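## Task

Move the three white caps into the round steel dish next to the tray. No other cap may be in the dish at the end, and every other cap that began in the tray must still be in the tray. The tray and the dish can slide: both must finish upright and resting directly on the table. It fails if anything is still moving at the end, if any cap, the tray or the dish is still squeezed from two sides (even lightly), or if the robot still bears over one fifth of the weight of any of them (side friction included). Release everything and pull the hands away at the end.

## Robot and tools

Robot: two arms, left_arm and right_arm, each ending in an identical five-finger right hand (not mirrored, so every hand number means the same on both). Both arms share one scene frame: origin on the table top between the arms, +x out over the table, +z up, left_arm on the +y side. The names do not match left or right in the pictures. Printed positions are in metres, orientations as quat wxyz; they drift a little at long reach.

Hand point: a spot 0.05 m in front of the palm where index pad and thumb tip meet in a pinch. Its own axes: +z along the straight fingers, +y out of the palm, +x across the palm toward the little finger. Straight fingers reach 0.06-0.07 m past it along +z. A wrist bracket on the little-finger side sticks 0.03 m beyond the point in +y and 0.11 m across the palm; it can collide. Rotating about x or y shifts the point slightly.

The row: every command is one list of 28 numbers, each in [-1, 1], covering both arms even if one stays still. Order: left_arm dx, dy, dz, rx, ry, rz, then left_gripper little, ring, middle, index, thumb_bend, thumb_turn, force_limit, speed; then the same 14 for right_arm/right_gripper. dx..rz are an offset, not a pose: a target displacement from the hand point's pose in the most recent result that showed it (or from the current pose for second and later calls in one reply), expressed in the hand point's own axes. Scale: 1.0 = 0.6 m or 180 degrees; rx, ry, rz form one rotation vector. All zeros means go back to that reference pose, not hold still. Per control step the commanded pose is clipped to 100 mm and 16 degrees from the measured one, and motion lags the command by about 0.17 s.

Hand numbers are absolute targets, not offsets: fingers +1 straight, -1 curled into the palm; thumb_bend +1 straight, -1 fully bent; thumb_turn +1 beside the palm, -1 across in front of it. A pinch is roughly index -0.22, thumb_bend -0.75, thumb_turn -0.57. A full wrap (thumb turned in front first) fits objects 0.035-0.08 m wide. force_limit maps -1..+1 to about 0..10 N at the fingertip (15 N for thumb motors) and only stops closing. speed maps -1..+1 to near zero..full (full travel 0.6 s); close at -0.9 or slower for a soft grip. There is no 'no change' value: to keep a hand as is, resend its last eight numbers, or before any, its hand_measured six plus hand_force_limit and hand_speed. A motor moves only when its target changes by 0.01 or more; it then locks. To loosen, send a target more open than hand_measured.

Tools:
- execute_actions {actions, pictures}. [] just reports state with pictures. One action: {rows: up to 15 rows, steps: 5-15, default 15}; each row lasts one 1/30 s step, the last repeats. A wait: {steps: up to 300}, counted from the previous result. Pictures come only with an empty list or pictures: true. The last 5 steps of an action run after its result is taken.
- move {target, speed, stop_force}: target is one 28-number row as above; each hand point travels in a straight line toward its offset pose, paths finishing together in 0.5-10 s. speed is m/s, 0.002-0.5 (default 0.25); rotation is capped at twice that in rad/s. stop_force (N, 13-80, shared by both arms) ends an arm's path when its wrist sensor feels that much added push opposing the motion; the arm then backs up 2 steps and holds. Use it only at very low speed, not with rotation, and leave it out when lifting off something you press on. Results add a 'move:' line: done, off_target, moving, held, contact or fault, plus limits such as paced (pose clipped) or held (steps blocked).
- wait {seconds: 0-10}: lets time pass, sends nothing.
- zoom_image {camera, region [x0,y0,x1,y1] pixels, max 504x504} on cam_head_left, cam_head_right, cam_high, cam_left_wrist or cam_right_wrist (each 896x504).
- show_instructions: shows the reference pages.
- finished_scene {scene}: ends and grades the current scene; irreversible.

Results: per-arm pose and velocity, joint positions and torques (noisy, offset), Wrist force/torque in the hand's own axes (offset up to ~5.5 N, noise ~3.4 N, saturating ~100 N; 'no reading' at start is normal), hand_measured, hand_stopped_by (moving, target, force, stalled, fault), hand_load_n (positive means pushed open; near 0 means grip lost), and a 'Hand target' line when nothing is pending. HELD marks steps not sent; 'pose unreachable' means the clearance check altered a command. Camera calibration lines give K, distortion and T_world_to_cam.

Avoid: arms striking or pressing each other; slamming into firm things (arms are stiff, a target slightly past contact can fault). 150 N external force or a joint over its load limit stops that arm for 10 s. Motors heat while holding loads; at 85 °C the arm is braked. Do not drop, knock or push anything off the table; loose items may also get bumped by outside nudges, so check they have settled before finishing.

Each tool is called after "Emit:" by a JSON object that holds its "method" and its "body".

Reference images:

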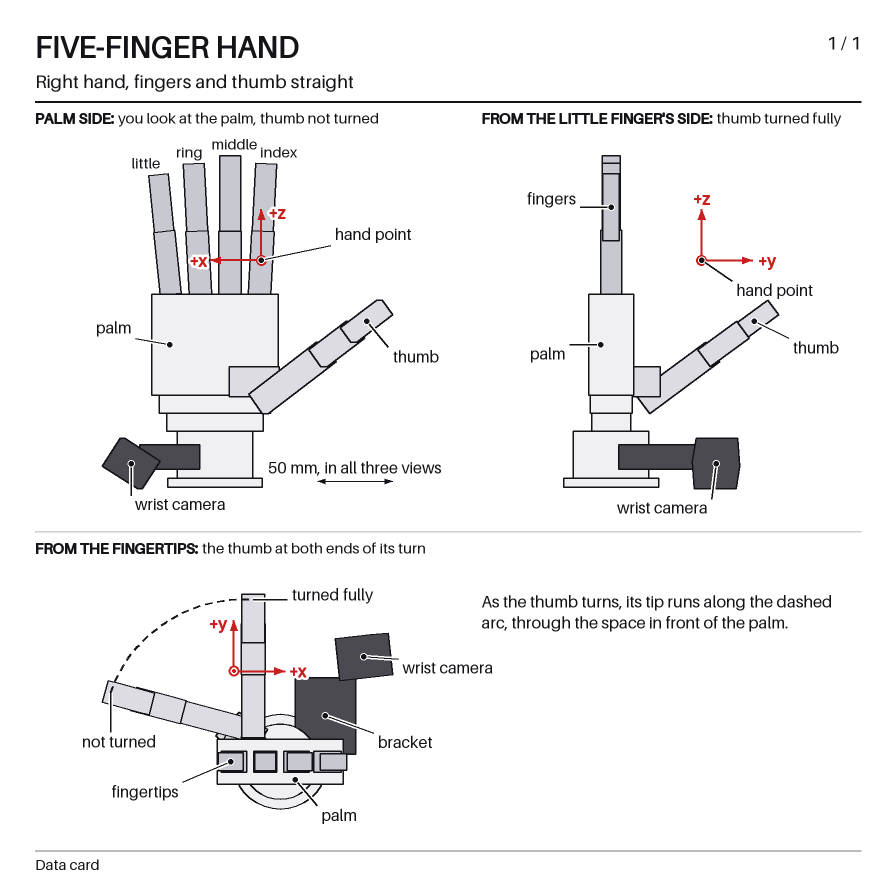

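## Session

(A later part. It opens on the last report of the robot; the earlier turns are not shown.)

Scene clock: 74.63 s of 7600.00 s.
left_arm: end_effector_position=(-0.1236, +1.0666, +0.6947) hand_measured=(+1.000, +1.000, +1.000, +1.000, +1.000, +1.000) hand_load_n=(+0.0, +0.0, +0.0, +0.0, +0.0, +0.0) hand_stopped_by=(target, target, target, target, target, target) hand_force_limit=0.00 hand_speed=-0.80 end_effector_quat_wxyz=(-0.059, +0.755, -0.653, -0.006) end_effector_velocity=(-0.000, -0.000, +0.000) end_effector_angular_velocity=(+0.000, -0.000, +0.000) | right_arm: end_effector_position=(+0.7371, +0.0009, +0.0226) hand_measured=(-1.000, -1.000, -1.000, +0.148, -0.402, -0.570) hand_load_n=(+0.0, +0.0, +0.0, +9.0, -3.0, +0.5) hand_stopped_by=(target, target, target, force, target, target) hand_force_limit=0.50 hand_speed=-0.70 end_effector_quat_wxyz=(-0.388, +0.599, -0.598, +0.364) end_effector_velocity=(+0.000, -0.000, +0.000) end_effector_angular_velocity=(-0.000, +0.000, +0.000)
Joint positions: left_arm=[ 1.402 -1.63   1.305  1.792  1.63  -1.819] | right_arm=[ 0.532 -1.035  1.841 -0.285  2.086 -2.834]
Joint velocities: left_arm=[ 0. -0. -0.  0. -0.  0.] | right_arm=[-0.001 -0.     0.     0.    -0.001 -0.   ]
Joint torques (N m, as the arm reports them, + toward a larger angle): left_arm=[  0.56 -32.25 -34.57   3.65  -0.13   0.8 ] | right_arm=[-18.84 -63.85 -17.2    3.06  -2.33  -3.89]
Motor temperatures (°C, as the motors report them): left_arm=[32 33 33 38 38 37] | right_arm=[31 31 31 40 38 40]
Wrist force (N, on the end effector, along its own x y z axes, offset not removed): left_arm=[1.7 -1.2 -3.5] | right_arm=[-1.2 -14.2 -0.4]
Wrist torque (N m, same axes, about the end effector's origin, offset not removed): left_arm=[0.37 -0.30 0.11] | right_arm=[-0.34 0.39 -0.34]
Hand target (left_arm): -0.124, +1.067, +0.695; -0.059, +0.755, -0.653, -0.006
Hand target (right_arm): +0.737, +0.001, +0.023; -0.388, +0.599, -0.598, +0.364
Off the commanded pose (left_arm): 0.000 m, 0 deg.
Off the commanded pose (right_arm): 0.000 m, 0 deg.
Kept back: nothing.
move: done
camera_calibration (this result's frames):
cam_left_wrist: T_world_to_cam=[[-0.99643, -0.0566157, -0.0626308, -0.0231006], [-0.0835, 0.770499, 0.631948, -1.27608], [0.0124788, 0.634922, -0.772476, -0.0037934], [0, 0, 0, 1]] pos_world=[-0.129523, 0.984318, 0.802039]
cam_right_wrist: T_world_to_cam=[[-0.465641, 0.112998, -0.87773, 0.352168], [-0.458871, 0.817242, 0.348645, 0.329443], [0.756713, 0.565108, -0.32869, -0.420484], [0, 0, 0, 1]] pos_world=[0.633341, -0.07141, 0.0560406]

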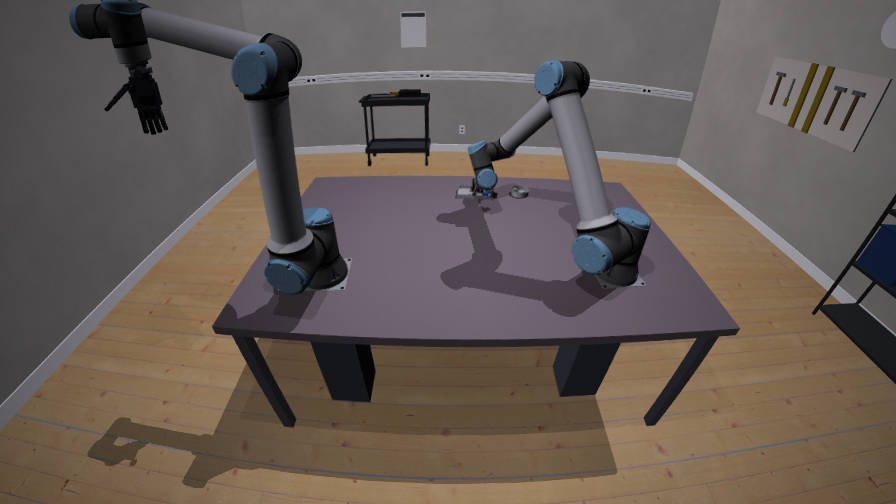

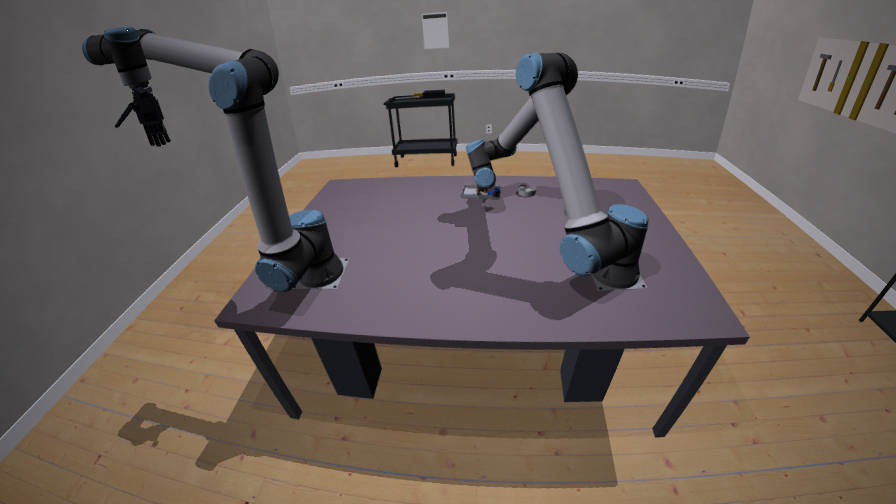

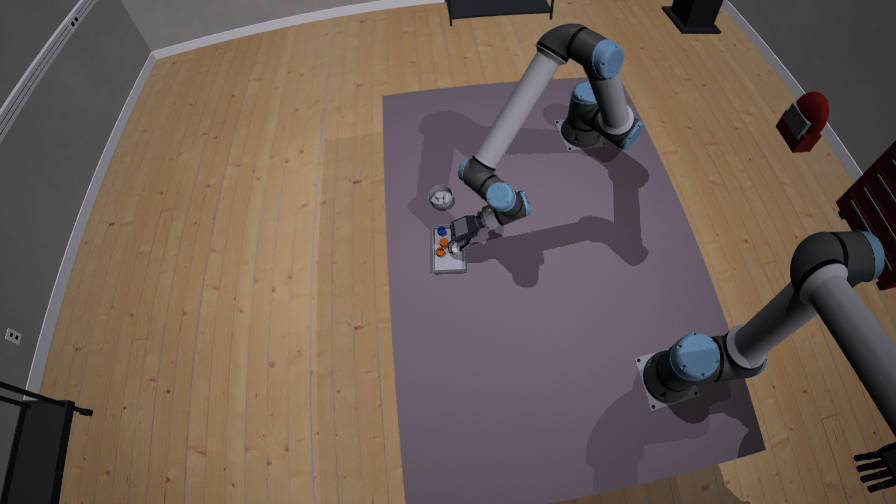

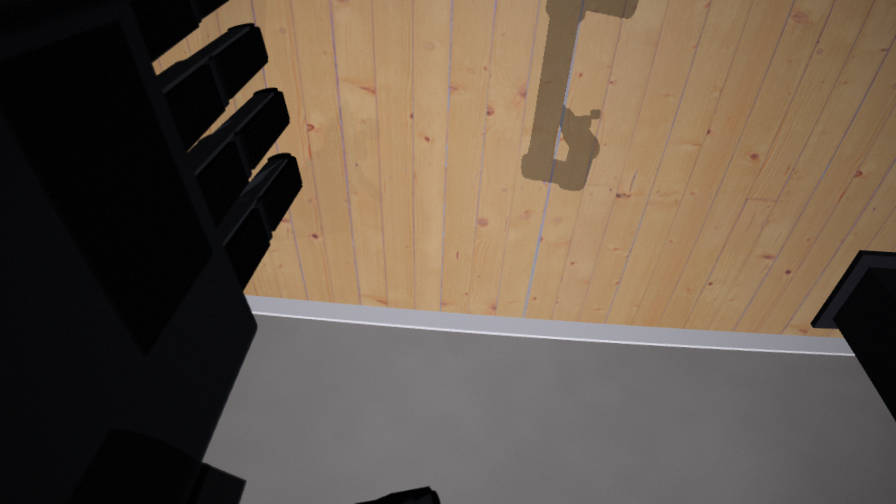

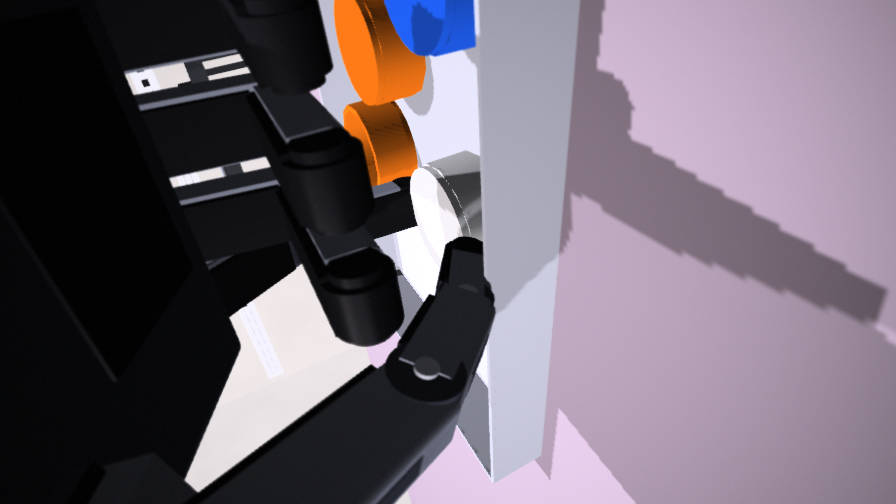

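Emit:
{"method": "move", "body": {"target": [0,0,0,0,0,0,1,1,1,1,1,1,0,-0.8,0,-0.005,-0.002,0,0,0,-1,-1,-1,-0.4,-0.5,-0.57,0.6,-0.7], "speed": 0.02}}

Emit:
{"method": "move", "body": {"target": [0,0,0,0,0,0,1,1,1,1,1,1,0,-0.8,0,-0.022,-0.011,0,0,0,-1,-1,-1,-0.4,-0.5,-0.57,0.6,-0.7], "speed": 0.03}}

Scene clock: 75.63 s of 7600.00 s.
left_arm: end_effector_position=(-0.1236, +1.0666, +0.6947) hand_measured=(+1.000, +1.000, +1.000, +1.000, +1.000, +1.000) hand_load_n=(+0.0, +0.0, +0.0, +0.0, +0.0, +0.0) hand_stopped_by=(target, target, target, target, target, target) hand_force_limit=0.00 hand_speed=-0.80 end_effector_quat_wxyz=(-0.059, +0.755, -0.653, -0.006) end_effector_velocity=(+0.000, -0.000, +0.001) end_effector_angular_velocity=(+0.001, -0.000, -0.000) | right_arm: end_effector_position=(+0.7373, +0.0009, +0.0257) hand_measured=(-1.000, -1.000, -1.000, +0.148, -0.500, -0.570) hand_load_n=(+0.0, +0.0, +0.0, +0.0, +0.0, +0.0) hand_stopped_by=(target, target, target, force, target, target) hand_force_limit=0.60 hand_speed=-0.70 end_effector_quat_wxyz=(-0.388, +0.599, -0.598, +0.364) end_effector_velocity=(-0.000, +0.000, +0.001) end_effector_angular_velocity=(-0.000, +0.000, +0.000)
Joint positions: left_arm=[ 1.402 -1.63   1.305  1.792  1.63  -1.819] | right_arm=[ 0.531 -1.039  1.839 -0.28   2.086 -2.835]
Joint velocities: left_arm=[-0.001 -0.001 -0.001  0.    -0.    -0.   ] | right_arm=[ 0.    -0.001 -0.     0.001  0.    -0.   ]
Joint torques (N m, as the arm reports them, + toward a larger angle): left_arm=[  3.6  -31.66 -33.76   3.42  -0.64   0.42] | right_arm=[-22.52 -79.01 -35.18   3.55  -2.13  -4.21]
Motor temperatures (°C, as the motors report them): left_arm=[32 33 33 38 38 37] | right_arm=[31 31 31 40 38 40]
Wrist force (N, on the end effector, along its own x y z axes, offset not removed): left_arm=[2.7 8.4 -2.6] | right_arm=[-0.8 -0.6 0.0]
Wrist torque (N m, same axes, about the end effector's origin, offset not removed): left_arm=[1.61 -0.33 0.57] | right_arm=[-0.21 0.36 -0.28]
Hand target (left_arm): -0.124, +1.067, +0.695; -0.059, +0.755, -0.653, -0.006
Hand target (right_arm): +0.737, +0.001, +0.026; -0.388, +0.599, -0.598, +0.364
Off the commanded pose (left_arm): 0.000 m, 0 deg.
Off the commanded pose (right_arm): 0.000 m, 0 deg.
Kept back: nothing.
move: done
camera_calibration (this result's frames):
cam_left_wrist: T_world_to_cam=[[-0.99643, -0.0566154, -0.0626308, -0.023101], [-0.0834997, 0.770499, 0.631948, -1.27608], [0.0124789, 0.634922, -0.772476, -0.00379346], [0, 0, 0, 1]] pos_world=[-0.129523, 0.984318, 0.802039]
cam_right_wrist: T_world_to_cam=[[-0.465673, 0.112971, -0.877717, 0.355045], [-0.458872, 0.817243, 0.348641, 0.32851], [0.756694, 0.565112, -0.328729, -0.41954], [0, 0, 0, 1]] pos_world=[0.633542, -0.0714948, 0.0591819]

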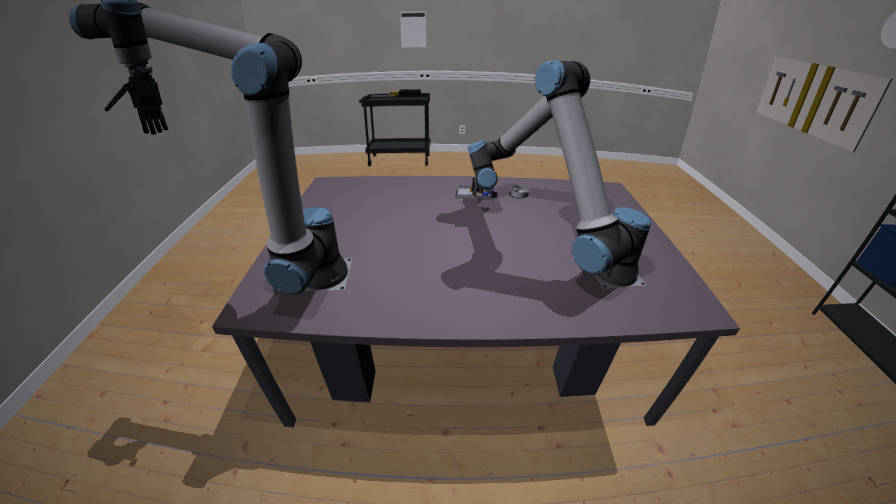

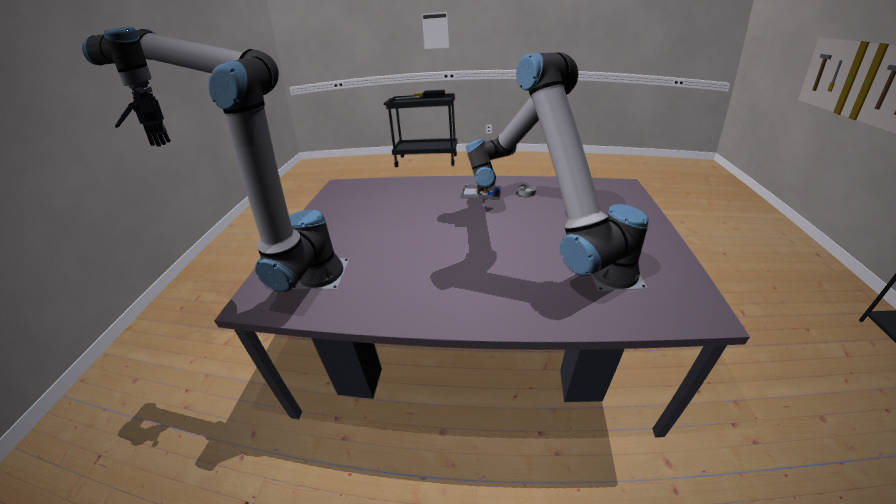

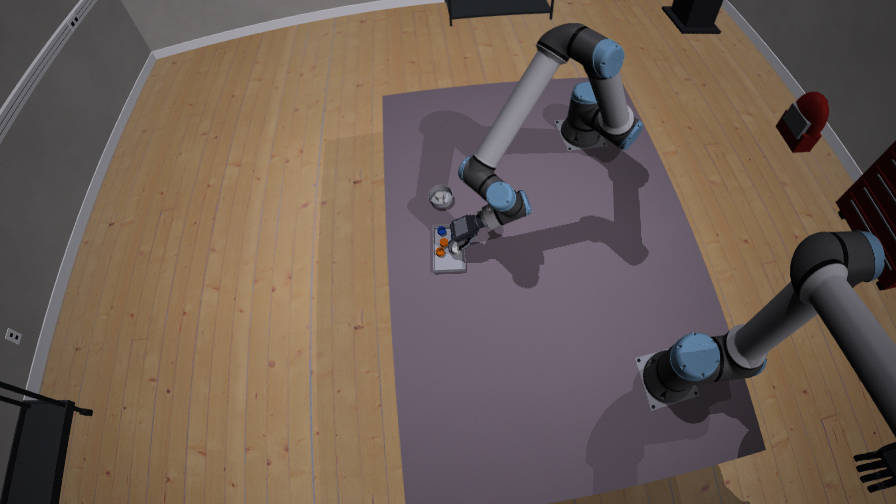

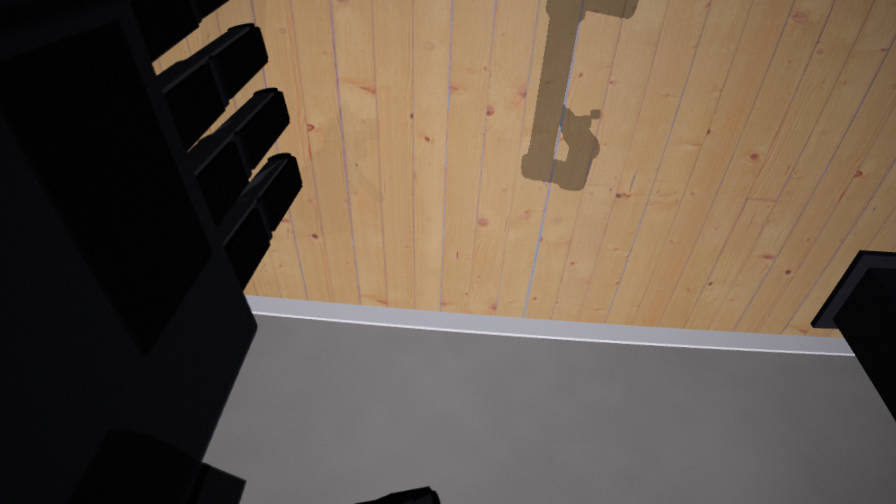

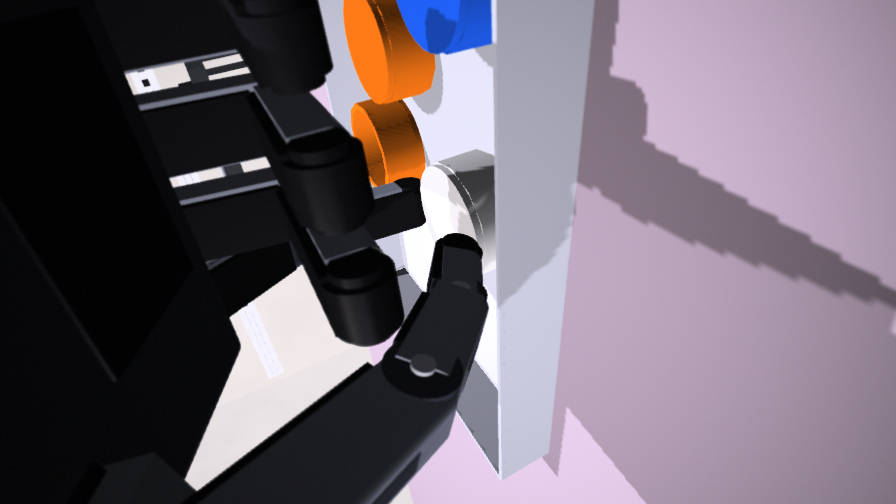

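Scene clock: 76.43 s of 7600.00 s.
left_arm: end_effector_position=(-0.1236, +1.0666, +0.6947) hand_measured=(+1.000, +1.000, +1.000, +1.000, +1.000, +1.000) hand_load_n=(+0.0, +0.0, +0.0, +0.0, +0.0, +0.0) hand_stopped_by=(target, target, target, target, target, target) hand_force_limit=0.00 hand_speed=-0.80 end_effector_quat_wxyz=(-0.059, +0.755, -0.653, -0.006) end_effector_velocity=(-0.001, -0.001, -0.000) end_effector_angular_velocity=(-0.001, +0.000, +0.002) | right_arm: end_effector_position=(+0.7371, +0.0005, +0.0403) hand_measured=(-1.000, -1.000, -1.000, +0.148, -0.500, -0.570) hand_load_n=(+0.0, +0.0, +0.0, +0.0, +0.0, +0.0) hand_stopped_by=(target, target, target, force, target, target) hand_force_limit=0.60 hand_speed=-0.70 end_effector_quat_wxyz=(-0.388, +0.599, -0.598, +0.364) end_effector_velocity=(+0.000, -0.001, +0.001) end_effector_angular_velocity=(-0.000, +0.000, -0.001)
Joint positions: left_arm=[ 1.402 -1.63   1.305  1.792  1.63  -1.819] | right_arm=[ 0.531 -1.057  1.835 -0.257  2.085 -2.835]
Joint velocities: left_arm=[ 0.002 -0.     0.001  0.     0.     0.   ] | right_arm=[-0.001 -0.001 -0.001  0.002 -0.    -0.   ]
Joint torques (N m, as the arm reports them, + toward a larger angle): left_arm=[  1.7  -32.48 -33.73   3.39   0.07   0.86] | right_arm=[-22.97 -81.77 -36.95   2.7   -2.01  -4.35]
Motor temperatures (°C, as the motors report them): left_arm=[32 33 33 38 38 37] | right_arm=[31 31 31 40 38 40]
Wrist force (N, on the end effector, along its own x y z axes, offset not removed): left_arm=[-2.2 0.3 -1.6] | right_arm=[0.0 -1.1 -2.2]
Wrist torque (N m, same axes, about the end effector's origin, offset not removed): left_arm=[0.52 0.47 0.19] | right_arm=[-0.11 0.22 -0.28]
Hand target (left_arm): -0.124, +1.067, +0.695; -0.059, +0.755, -0.653, -0.006
Hand target (right_arm): +0.737, +0.000, +0.040; -0.388, +0.599, -0.598, +0.364
Off the commanded pose (left_arm): 0.000 m, 0 deg.
Off the commanded pose (right_arm): 0.000 m, 0 deg.
Kept back: nothing.
move: done
camera_calibration (this result's frames):
cam_left_wrist: T_world_to_cam=[[-0.99643, -0.0566157, -0.0626309, -0.0231005], [-0.0835, 0.770499, 0.631948, -1.27608], [0.0124789, 0.634922, -0.772476, -0.00379344], [0, 0, 0, 1]] pos_world=[-0.129523, 0.984318, 0.802039]
cam_right_wrist: T_world_to_cam=[[-0.46567, 0.112967, -0.877719, 0.367818], [-0.458875, 0.817242, 0.348638, 0.323651], [0.756694, 0.565113, -0.328727, -0.414357], [0, 0, 0, 1]] pos_world=[0.633339, -0.0718938, 0.0737934]

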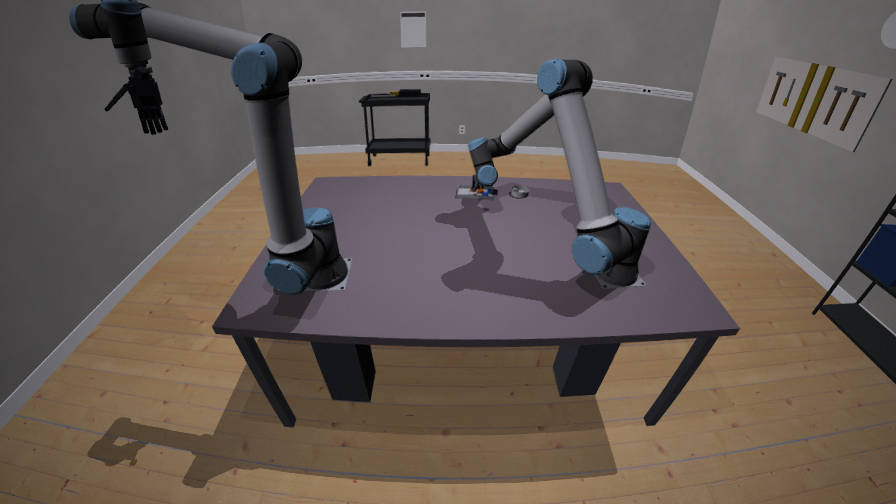

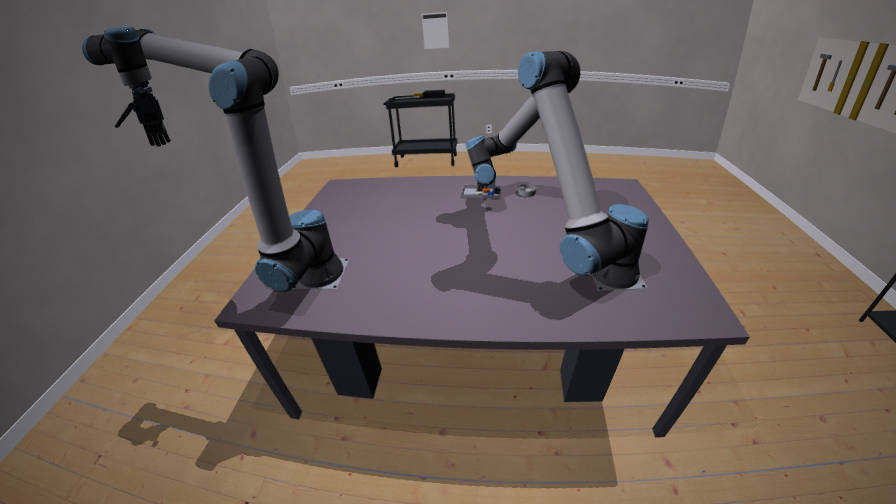

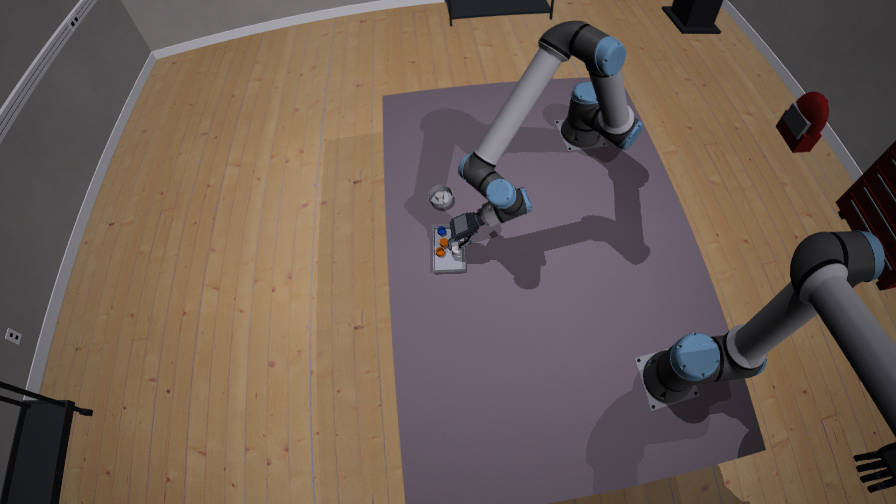

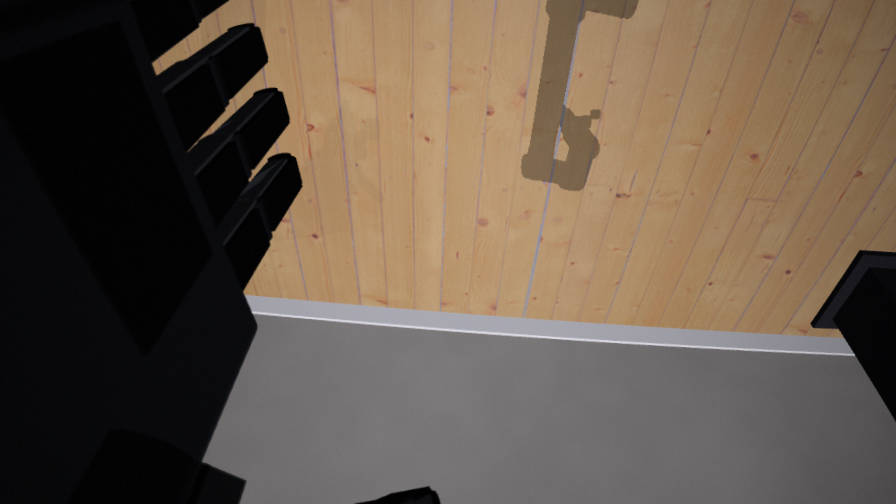

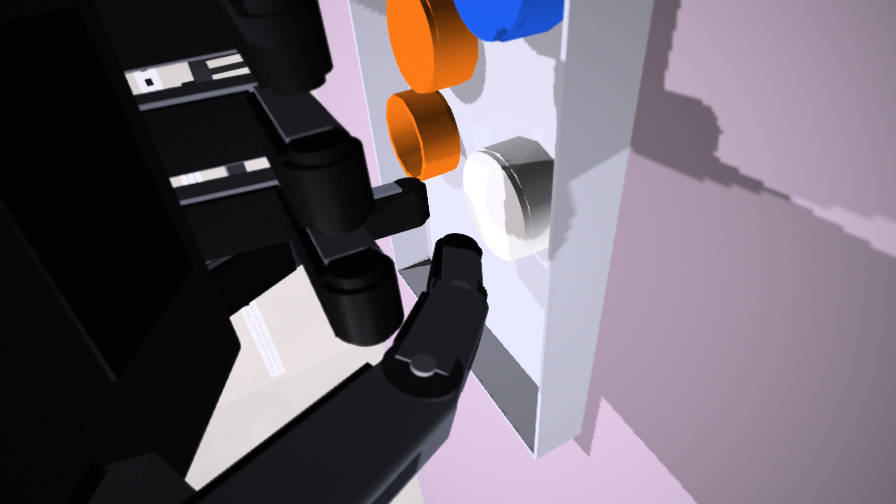

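Emit:
{"method": "zoom_image", "body": {"camera": "cam_high", "region": [410,210,500,290]}}

Region (410, 210, 500, 290) of cam_high's 896x504 image, scaled by 5.600, with more detail than that image has.

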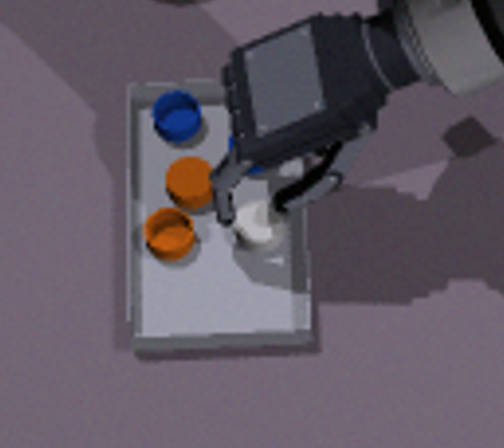

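Emit:
{"method": "move", "body": {"target": [0,0,0,0,0,0,1,1,1,1,1,1,0,-0.8,0,-0.09,-0.043,0,0,0,-1,-1,-1,0.4,-0.4,-0.57,0.6,-0.3], "speed": 0.15}}

Emit:
{"method": "move", "body": {"target": [0,0,0,0,0,0,1,1,1,1,1,1,0,-0.8,0,0,0,-0.014,-0.45,-0.2165,-1,-1,-1,0.4,-0.4,-0.57,0.6,-0.3], "speed": 0.3}}

Scene clock: 78.30 s of 7600.00 s.
left_arm: end_effector_position=(-0.1236, +1.0666, +0.6947) hand_measured=(+1.000, +1.000, +1.000, +1.000, +1.000, +1.000) hand_load_n=(+0.0, +0.0, +0.0, +0.0, +0.0, +0.0) hand_stopped_by=(target, target, target, target, target, target) hand_force_limit=0.00 hand_speed=-0.80 end_effector_quat_wxyz=(-0.059, +0.755, -0.653, -0.006) end_effector_velocity=(-0.001, -0.000, +0.000) end_effector_angular_velocity=(+0.000, -0.000, +0.002) | right_arm: end_effector_position=(+0.7374, -0.0011, +0.0999) hand_measured=(-1.000, -1.000, -1.000, +0.400, -0.400, -0.570) hand_load_n=(+0.0, +0.0, +0.0, +0.0, +0.0, +0.0) hand_stopped_by=(target, target, target, target, target, target) hand_force_limit=0.60 hand_speed=-0.30 end_effector_quat_wxyz=(-0.388, +0.599, -0.598, +0.364) end_effector_velocity=(-0.000, +0.000, +0.002) end_effector_angular_velocity=(+0.000, +0.000, -0.000)
Joint positions: left_arm=[ 1.402 -1.63   1.305  1.792  1.63  -1.819] | right_arm=[ 0.529 -1.126  1.809 -0.163  2.083 -2.836]
Joint velocities: left_arm=[ 0.002 -0.    -0.    -0.    -0.    -0.   ] | right_arm=[ 0.    -0.002 -0.001  0.003  0.     0.001]
Joint torques (N m, as the arm reports them, + toward a larger angle): left_arm=[  2.74 -30.77 -33.14   3.48   0.     0.94] | right_arm=[-21.24 -75.72 -38.91   3.33  -2.07  -2.46]
Motor temperatures (°C, as the motors report them): left_arm=[32 33 33 38 38 37] | right_arm=[31 31 31 40 38 40]
Wrist force (N, on the end effector, along its own x y z axes, offset not removed): left_arm=[5.4 0.6 -4.8] | right_arm=[-1.2 -1.2 -1.7]
Wrist torque (N m, same axes, about the end effector's origin, offset not removed): left_arm=[0.72 -0.77 0.45] | right_arm=[-0.20 0.51 -0.35]
Hand target (left_arm): -0.124, +1.067, +0.695; -0.059, +0.755, -0.653, -0.006
Hand target (right_arm): +0.737, -0.001, +0.100; -0.388, +0.599, -0.598, +0.364
Off the commanded pose (left_arm): 0.000 m, 0 deg.
Off the commanded pose (right_arm): 0.000 m, 0 deg.
Kept back: nothing.
move: done
camera_calibration (this result's frames):
cam_left_wrist: T_world_to_cam=[[-0.99643, -0.0566156, -0.0626308, -0.0231007], [-0.0834998, 0.770499, 0.631948, -1.27608], [0.0124788, 0.634922, -0.772476, -0.0037935], [0, 0, 0, 1]] pos_world=[-0.129523, 0.984318, 0.802039]
cam_right_wrist: T_world_to_cam=[[-0.46567, 0.112908, -0.877726, 0.420456], [-0.458898, 0.817249, 0.348593, 0.304307], [0.756679, 0.565116, -0.328755, -0.394014], [0, 0, 0, 1]] pos_world=[0.633582, -0.0735038, 0.133432]

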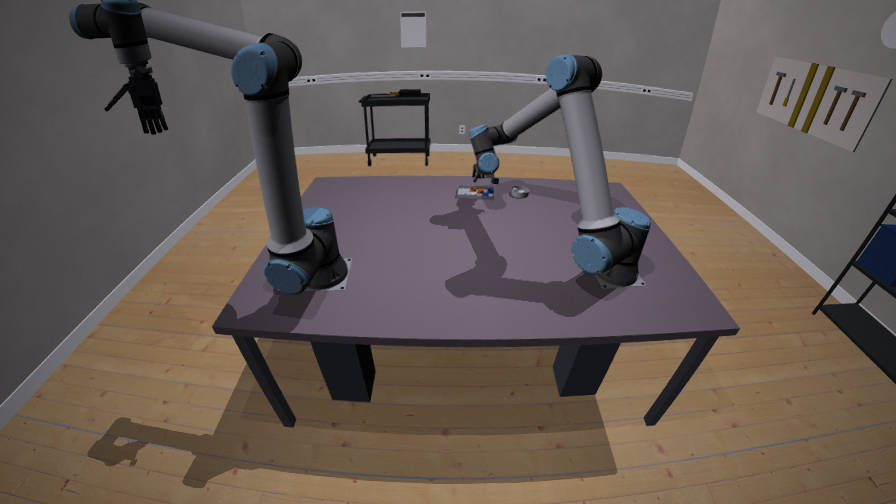

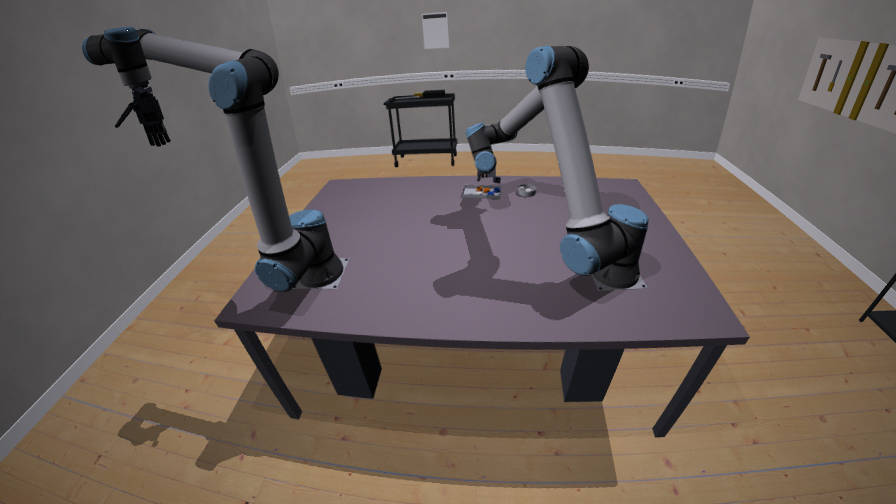

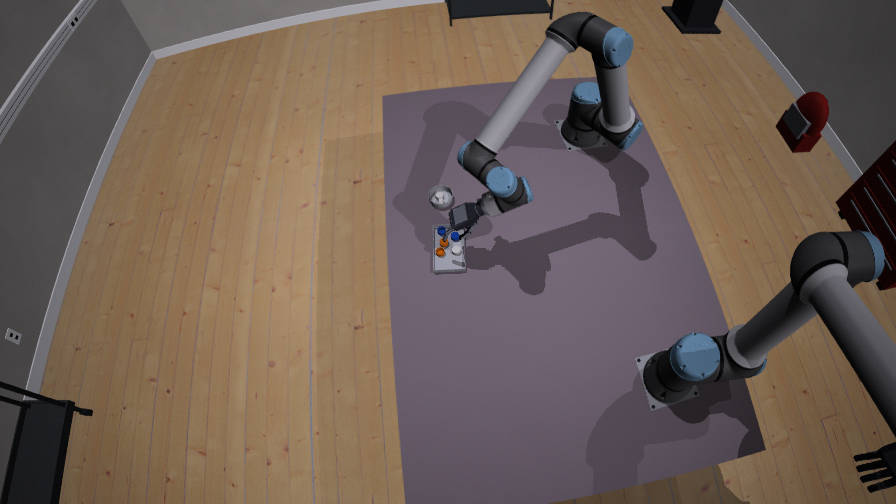

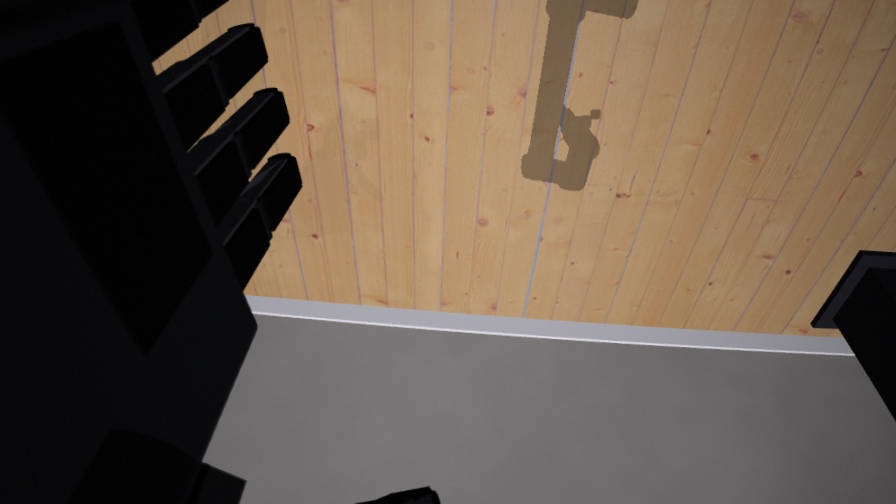

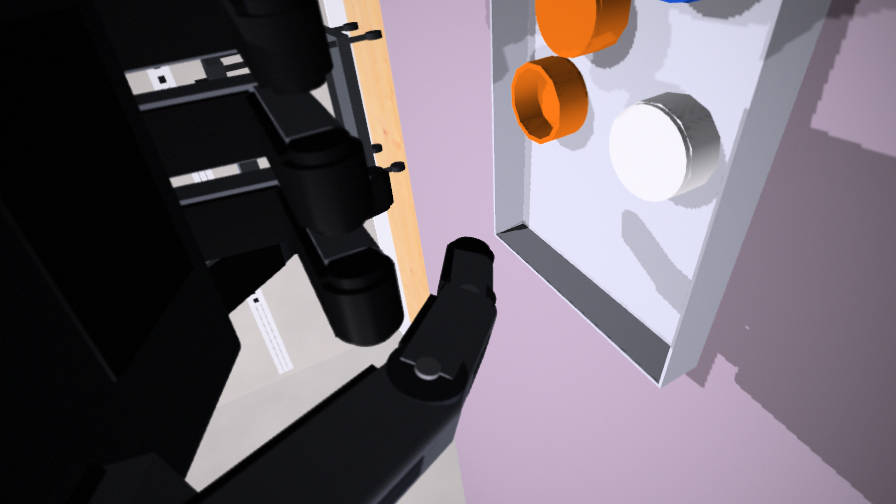

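Scene clock: 81.50 s of 7600.00 s.
left_arm: end_effector_position=(-0.1236, +1.0666, +0.6947) hand_measured=(+1.000, +1.000, +1.000, +1.000, +1.000, +1.000) hand_load_n=(+0.0, +0.0, +0.0, +0.0, +0.0, +0.0) hand_stopped_by=(target, target, target, target, target, target) hand_force_limit=0.00 hand_speed=-0.80 end_effector_quat_wxyz=(-0.059, +0.755, -0.653, -0.006) end_effector_velocity=(-0.000, +0.000, -0.000) end_effector_angular_velocity=(-0.001, +0.000, -0.000) | right_arm: end_effector_position=(+0.7373, -0.0012, +0.0996) hand_measured=(-1.000, -1.000, -1.000, +0.400, -0.400, -0.570) hand_load_n=(+0.0, +0.0, +0.0, +0.0, +0.0, +0.0) hand_stopped_by=(target, target, target, target, target, target) hand_force_limit=0.60 hand_speed=-0.30 end_effector_quat_wxyz=(-0.532, +0.847, -0.001, -0.017) end_effector_velocity=(-0.000, -0.000, -0.000) end_effector_angular_velocity=(-0.003, +0.001, +0.010)
Joint positions: left_arm=[ 1.402 -1.63   1.305  1.792  1.63  -1.819] | right_arm=[ 0.15  -0.874  1.503  0.554  0.488 -4.247]
Joint velocities: left_arm=[ 0.     0.001  0.    -0.     0.     0.   ] | right_arm=[ 0.001  0.006 -0.007  0.021 -0.    -0.021]
Joint torques (N m, as the arm reports them, + toward a larger angle): left_arm=[  3.52 -32.12 -33.59   3.34  -0.18   1.06] | right_arm=[ 18.5  -68.09 -37.83   5.78  -4.13  -4.11]
Motor temperatures (°C, as the motors report them): left_arm=[32 33 33 38 38 37] | right_arm=[31 31 31 40 38 40]
Wrist force (N, on the end effector, along its own x y z axes, offset not removed): left_arm=[-4.8 6.8 -6.4] | right_arm=[-0.8 -1.9 -1.7]
Wrist torque (N m, same axes, about the end effector's origin, offset not removed): left_arm=[1.59 0.83 0.07] | right_arm=[-0.33 0.36 -0.31]
Hand target (left_arm): -0.124, +1.067, +0.695; -0.059, +0.755, -0.653, -0.006
Hand target (right_arm): +0.737, -0.001, +0.100; -0.532, +0.847, -0.000, -0.017
Off the commanded pose (left_arm): 0.000 m, 0 deg.
Off the commanded pose (right_arm): 0.000 m, 0 deg.
Kept back: nothing.
move: done
camera_calibration (this result's frames):
cam_left_wrist: T_world_to_cam=[[-0.99643, -0.0566156, -0.0626308, -0.0231007], [-0.0834999, 0.770499, 0.631948, -1.27608], [0.0124789, 0.634922, -0.772476, -0.00379342], [0, 0, 0, 1]] pos_world=[-0.129523, 0.984318, 0.802039]
cam_right_wrist: T_world_to_cam=[[-0.113824, -0.466619, -0.877104, 0.159941], [-0.818152, -0.456821, 0.349202, 0.567749], [-0.563624, 0.757351, -0.329768, 0.579767], [0, 0, 0, 1]] pos_world=[0.809481, -0.105096, 0.133214]

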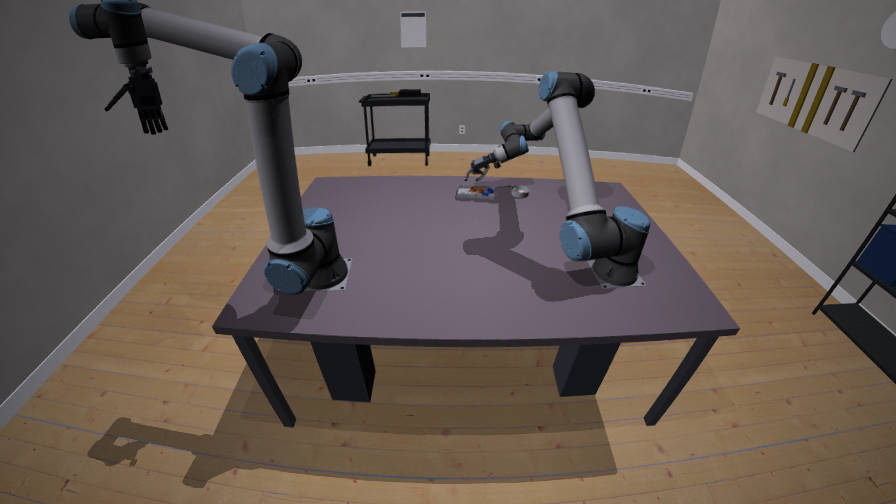

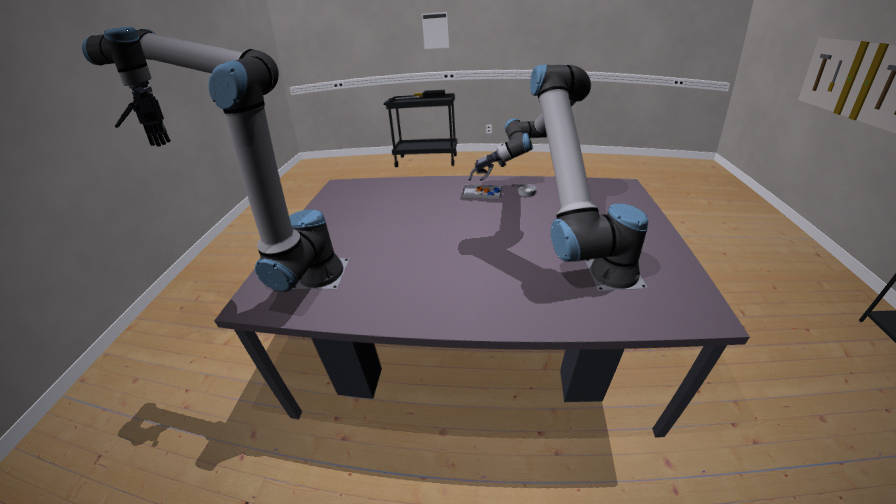

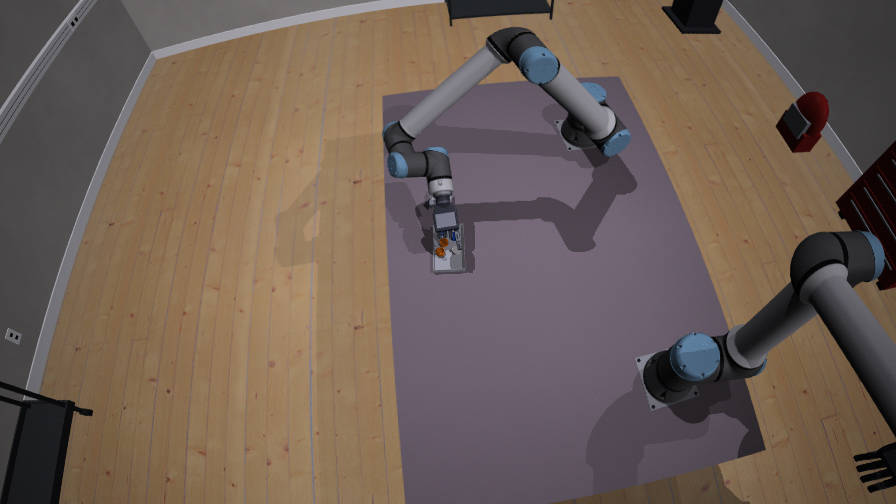

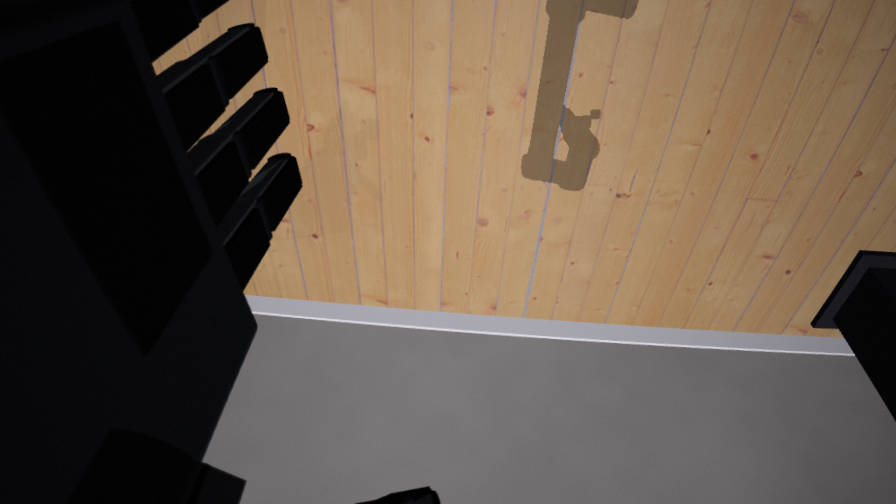

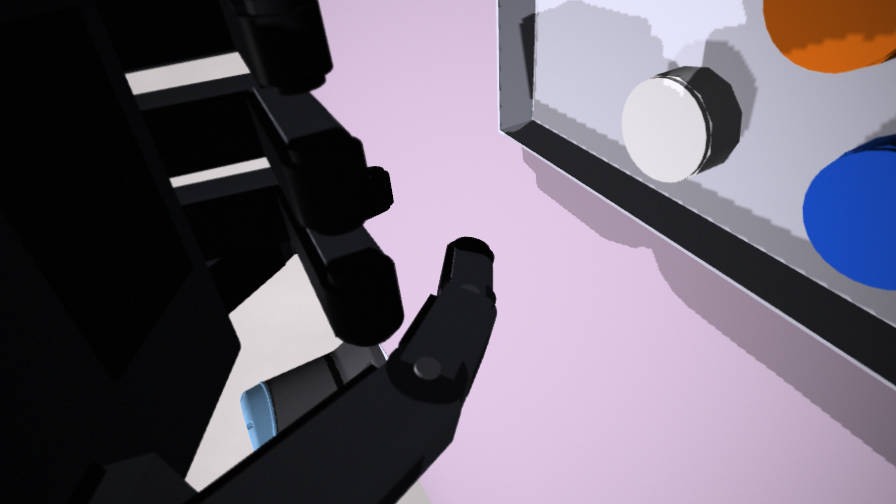

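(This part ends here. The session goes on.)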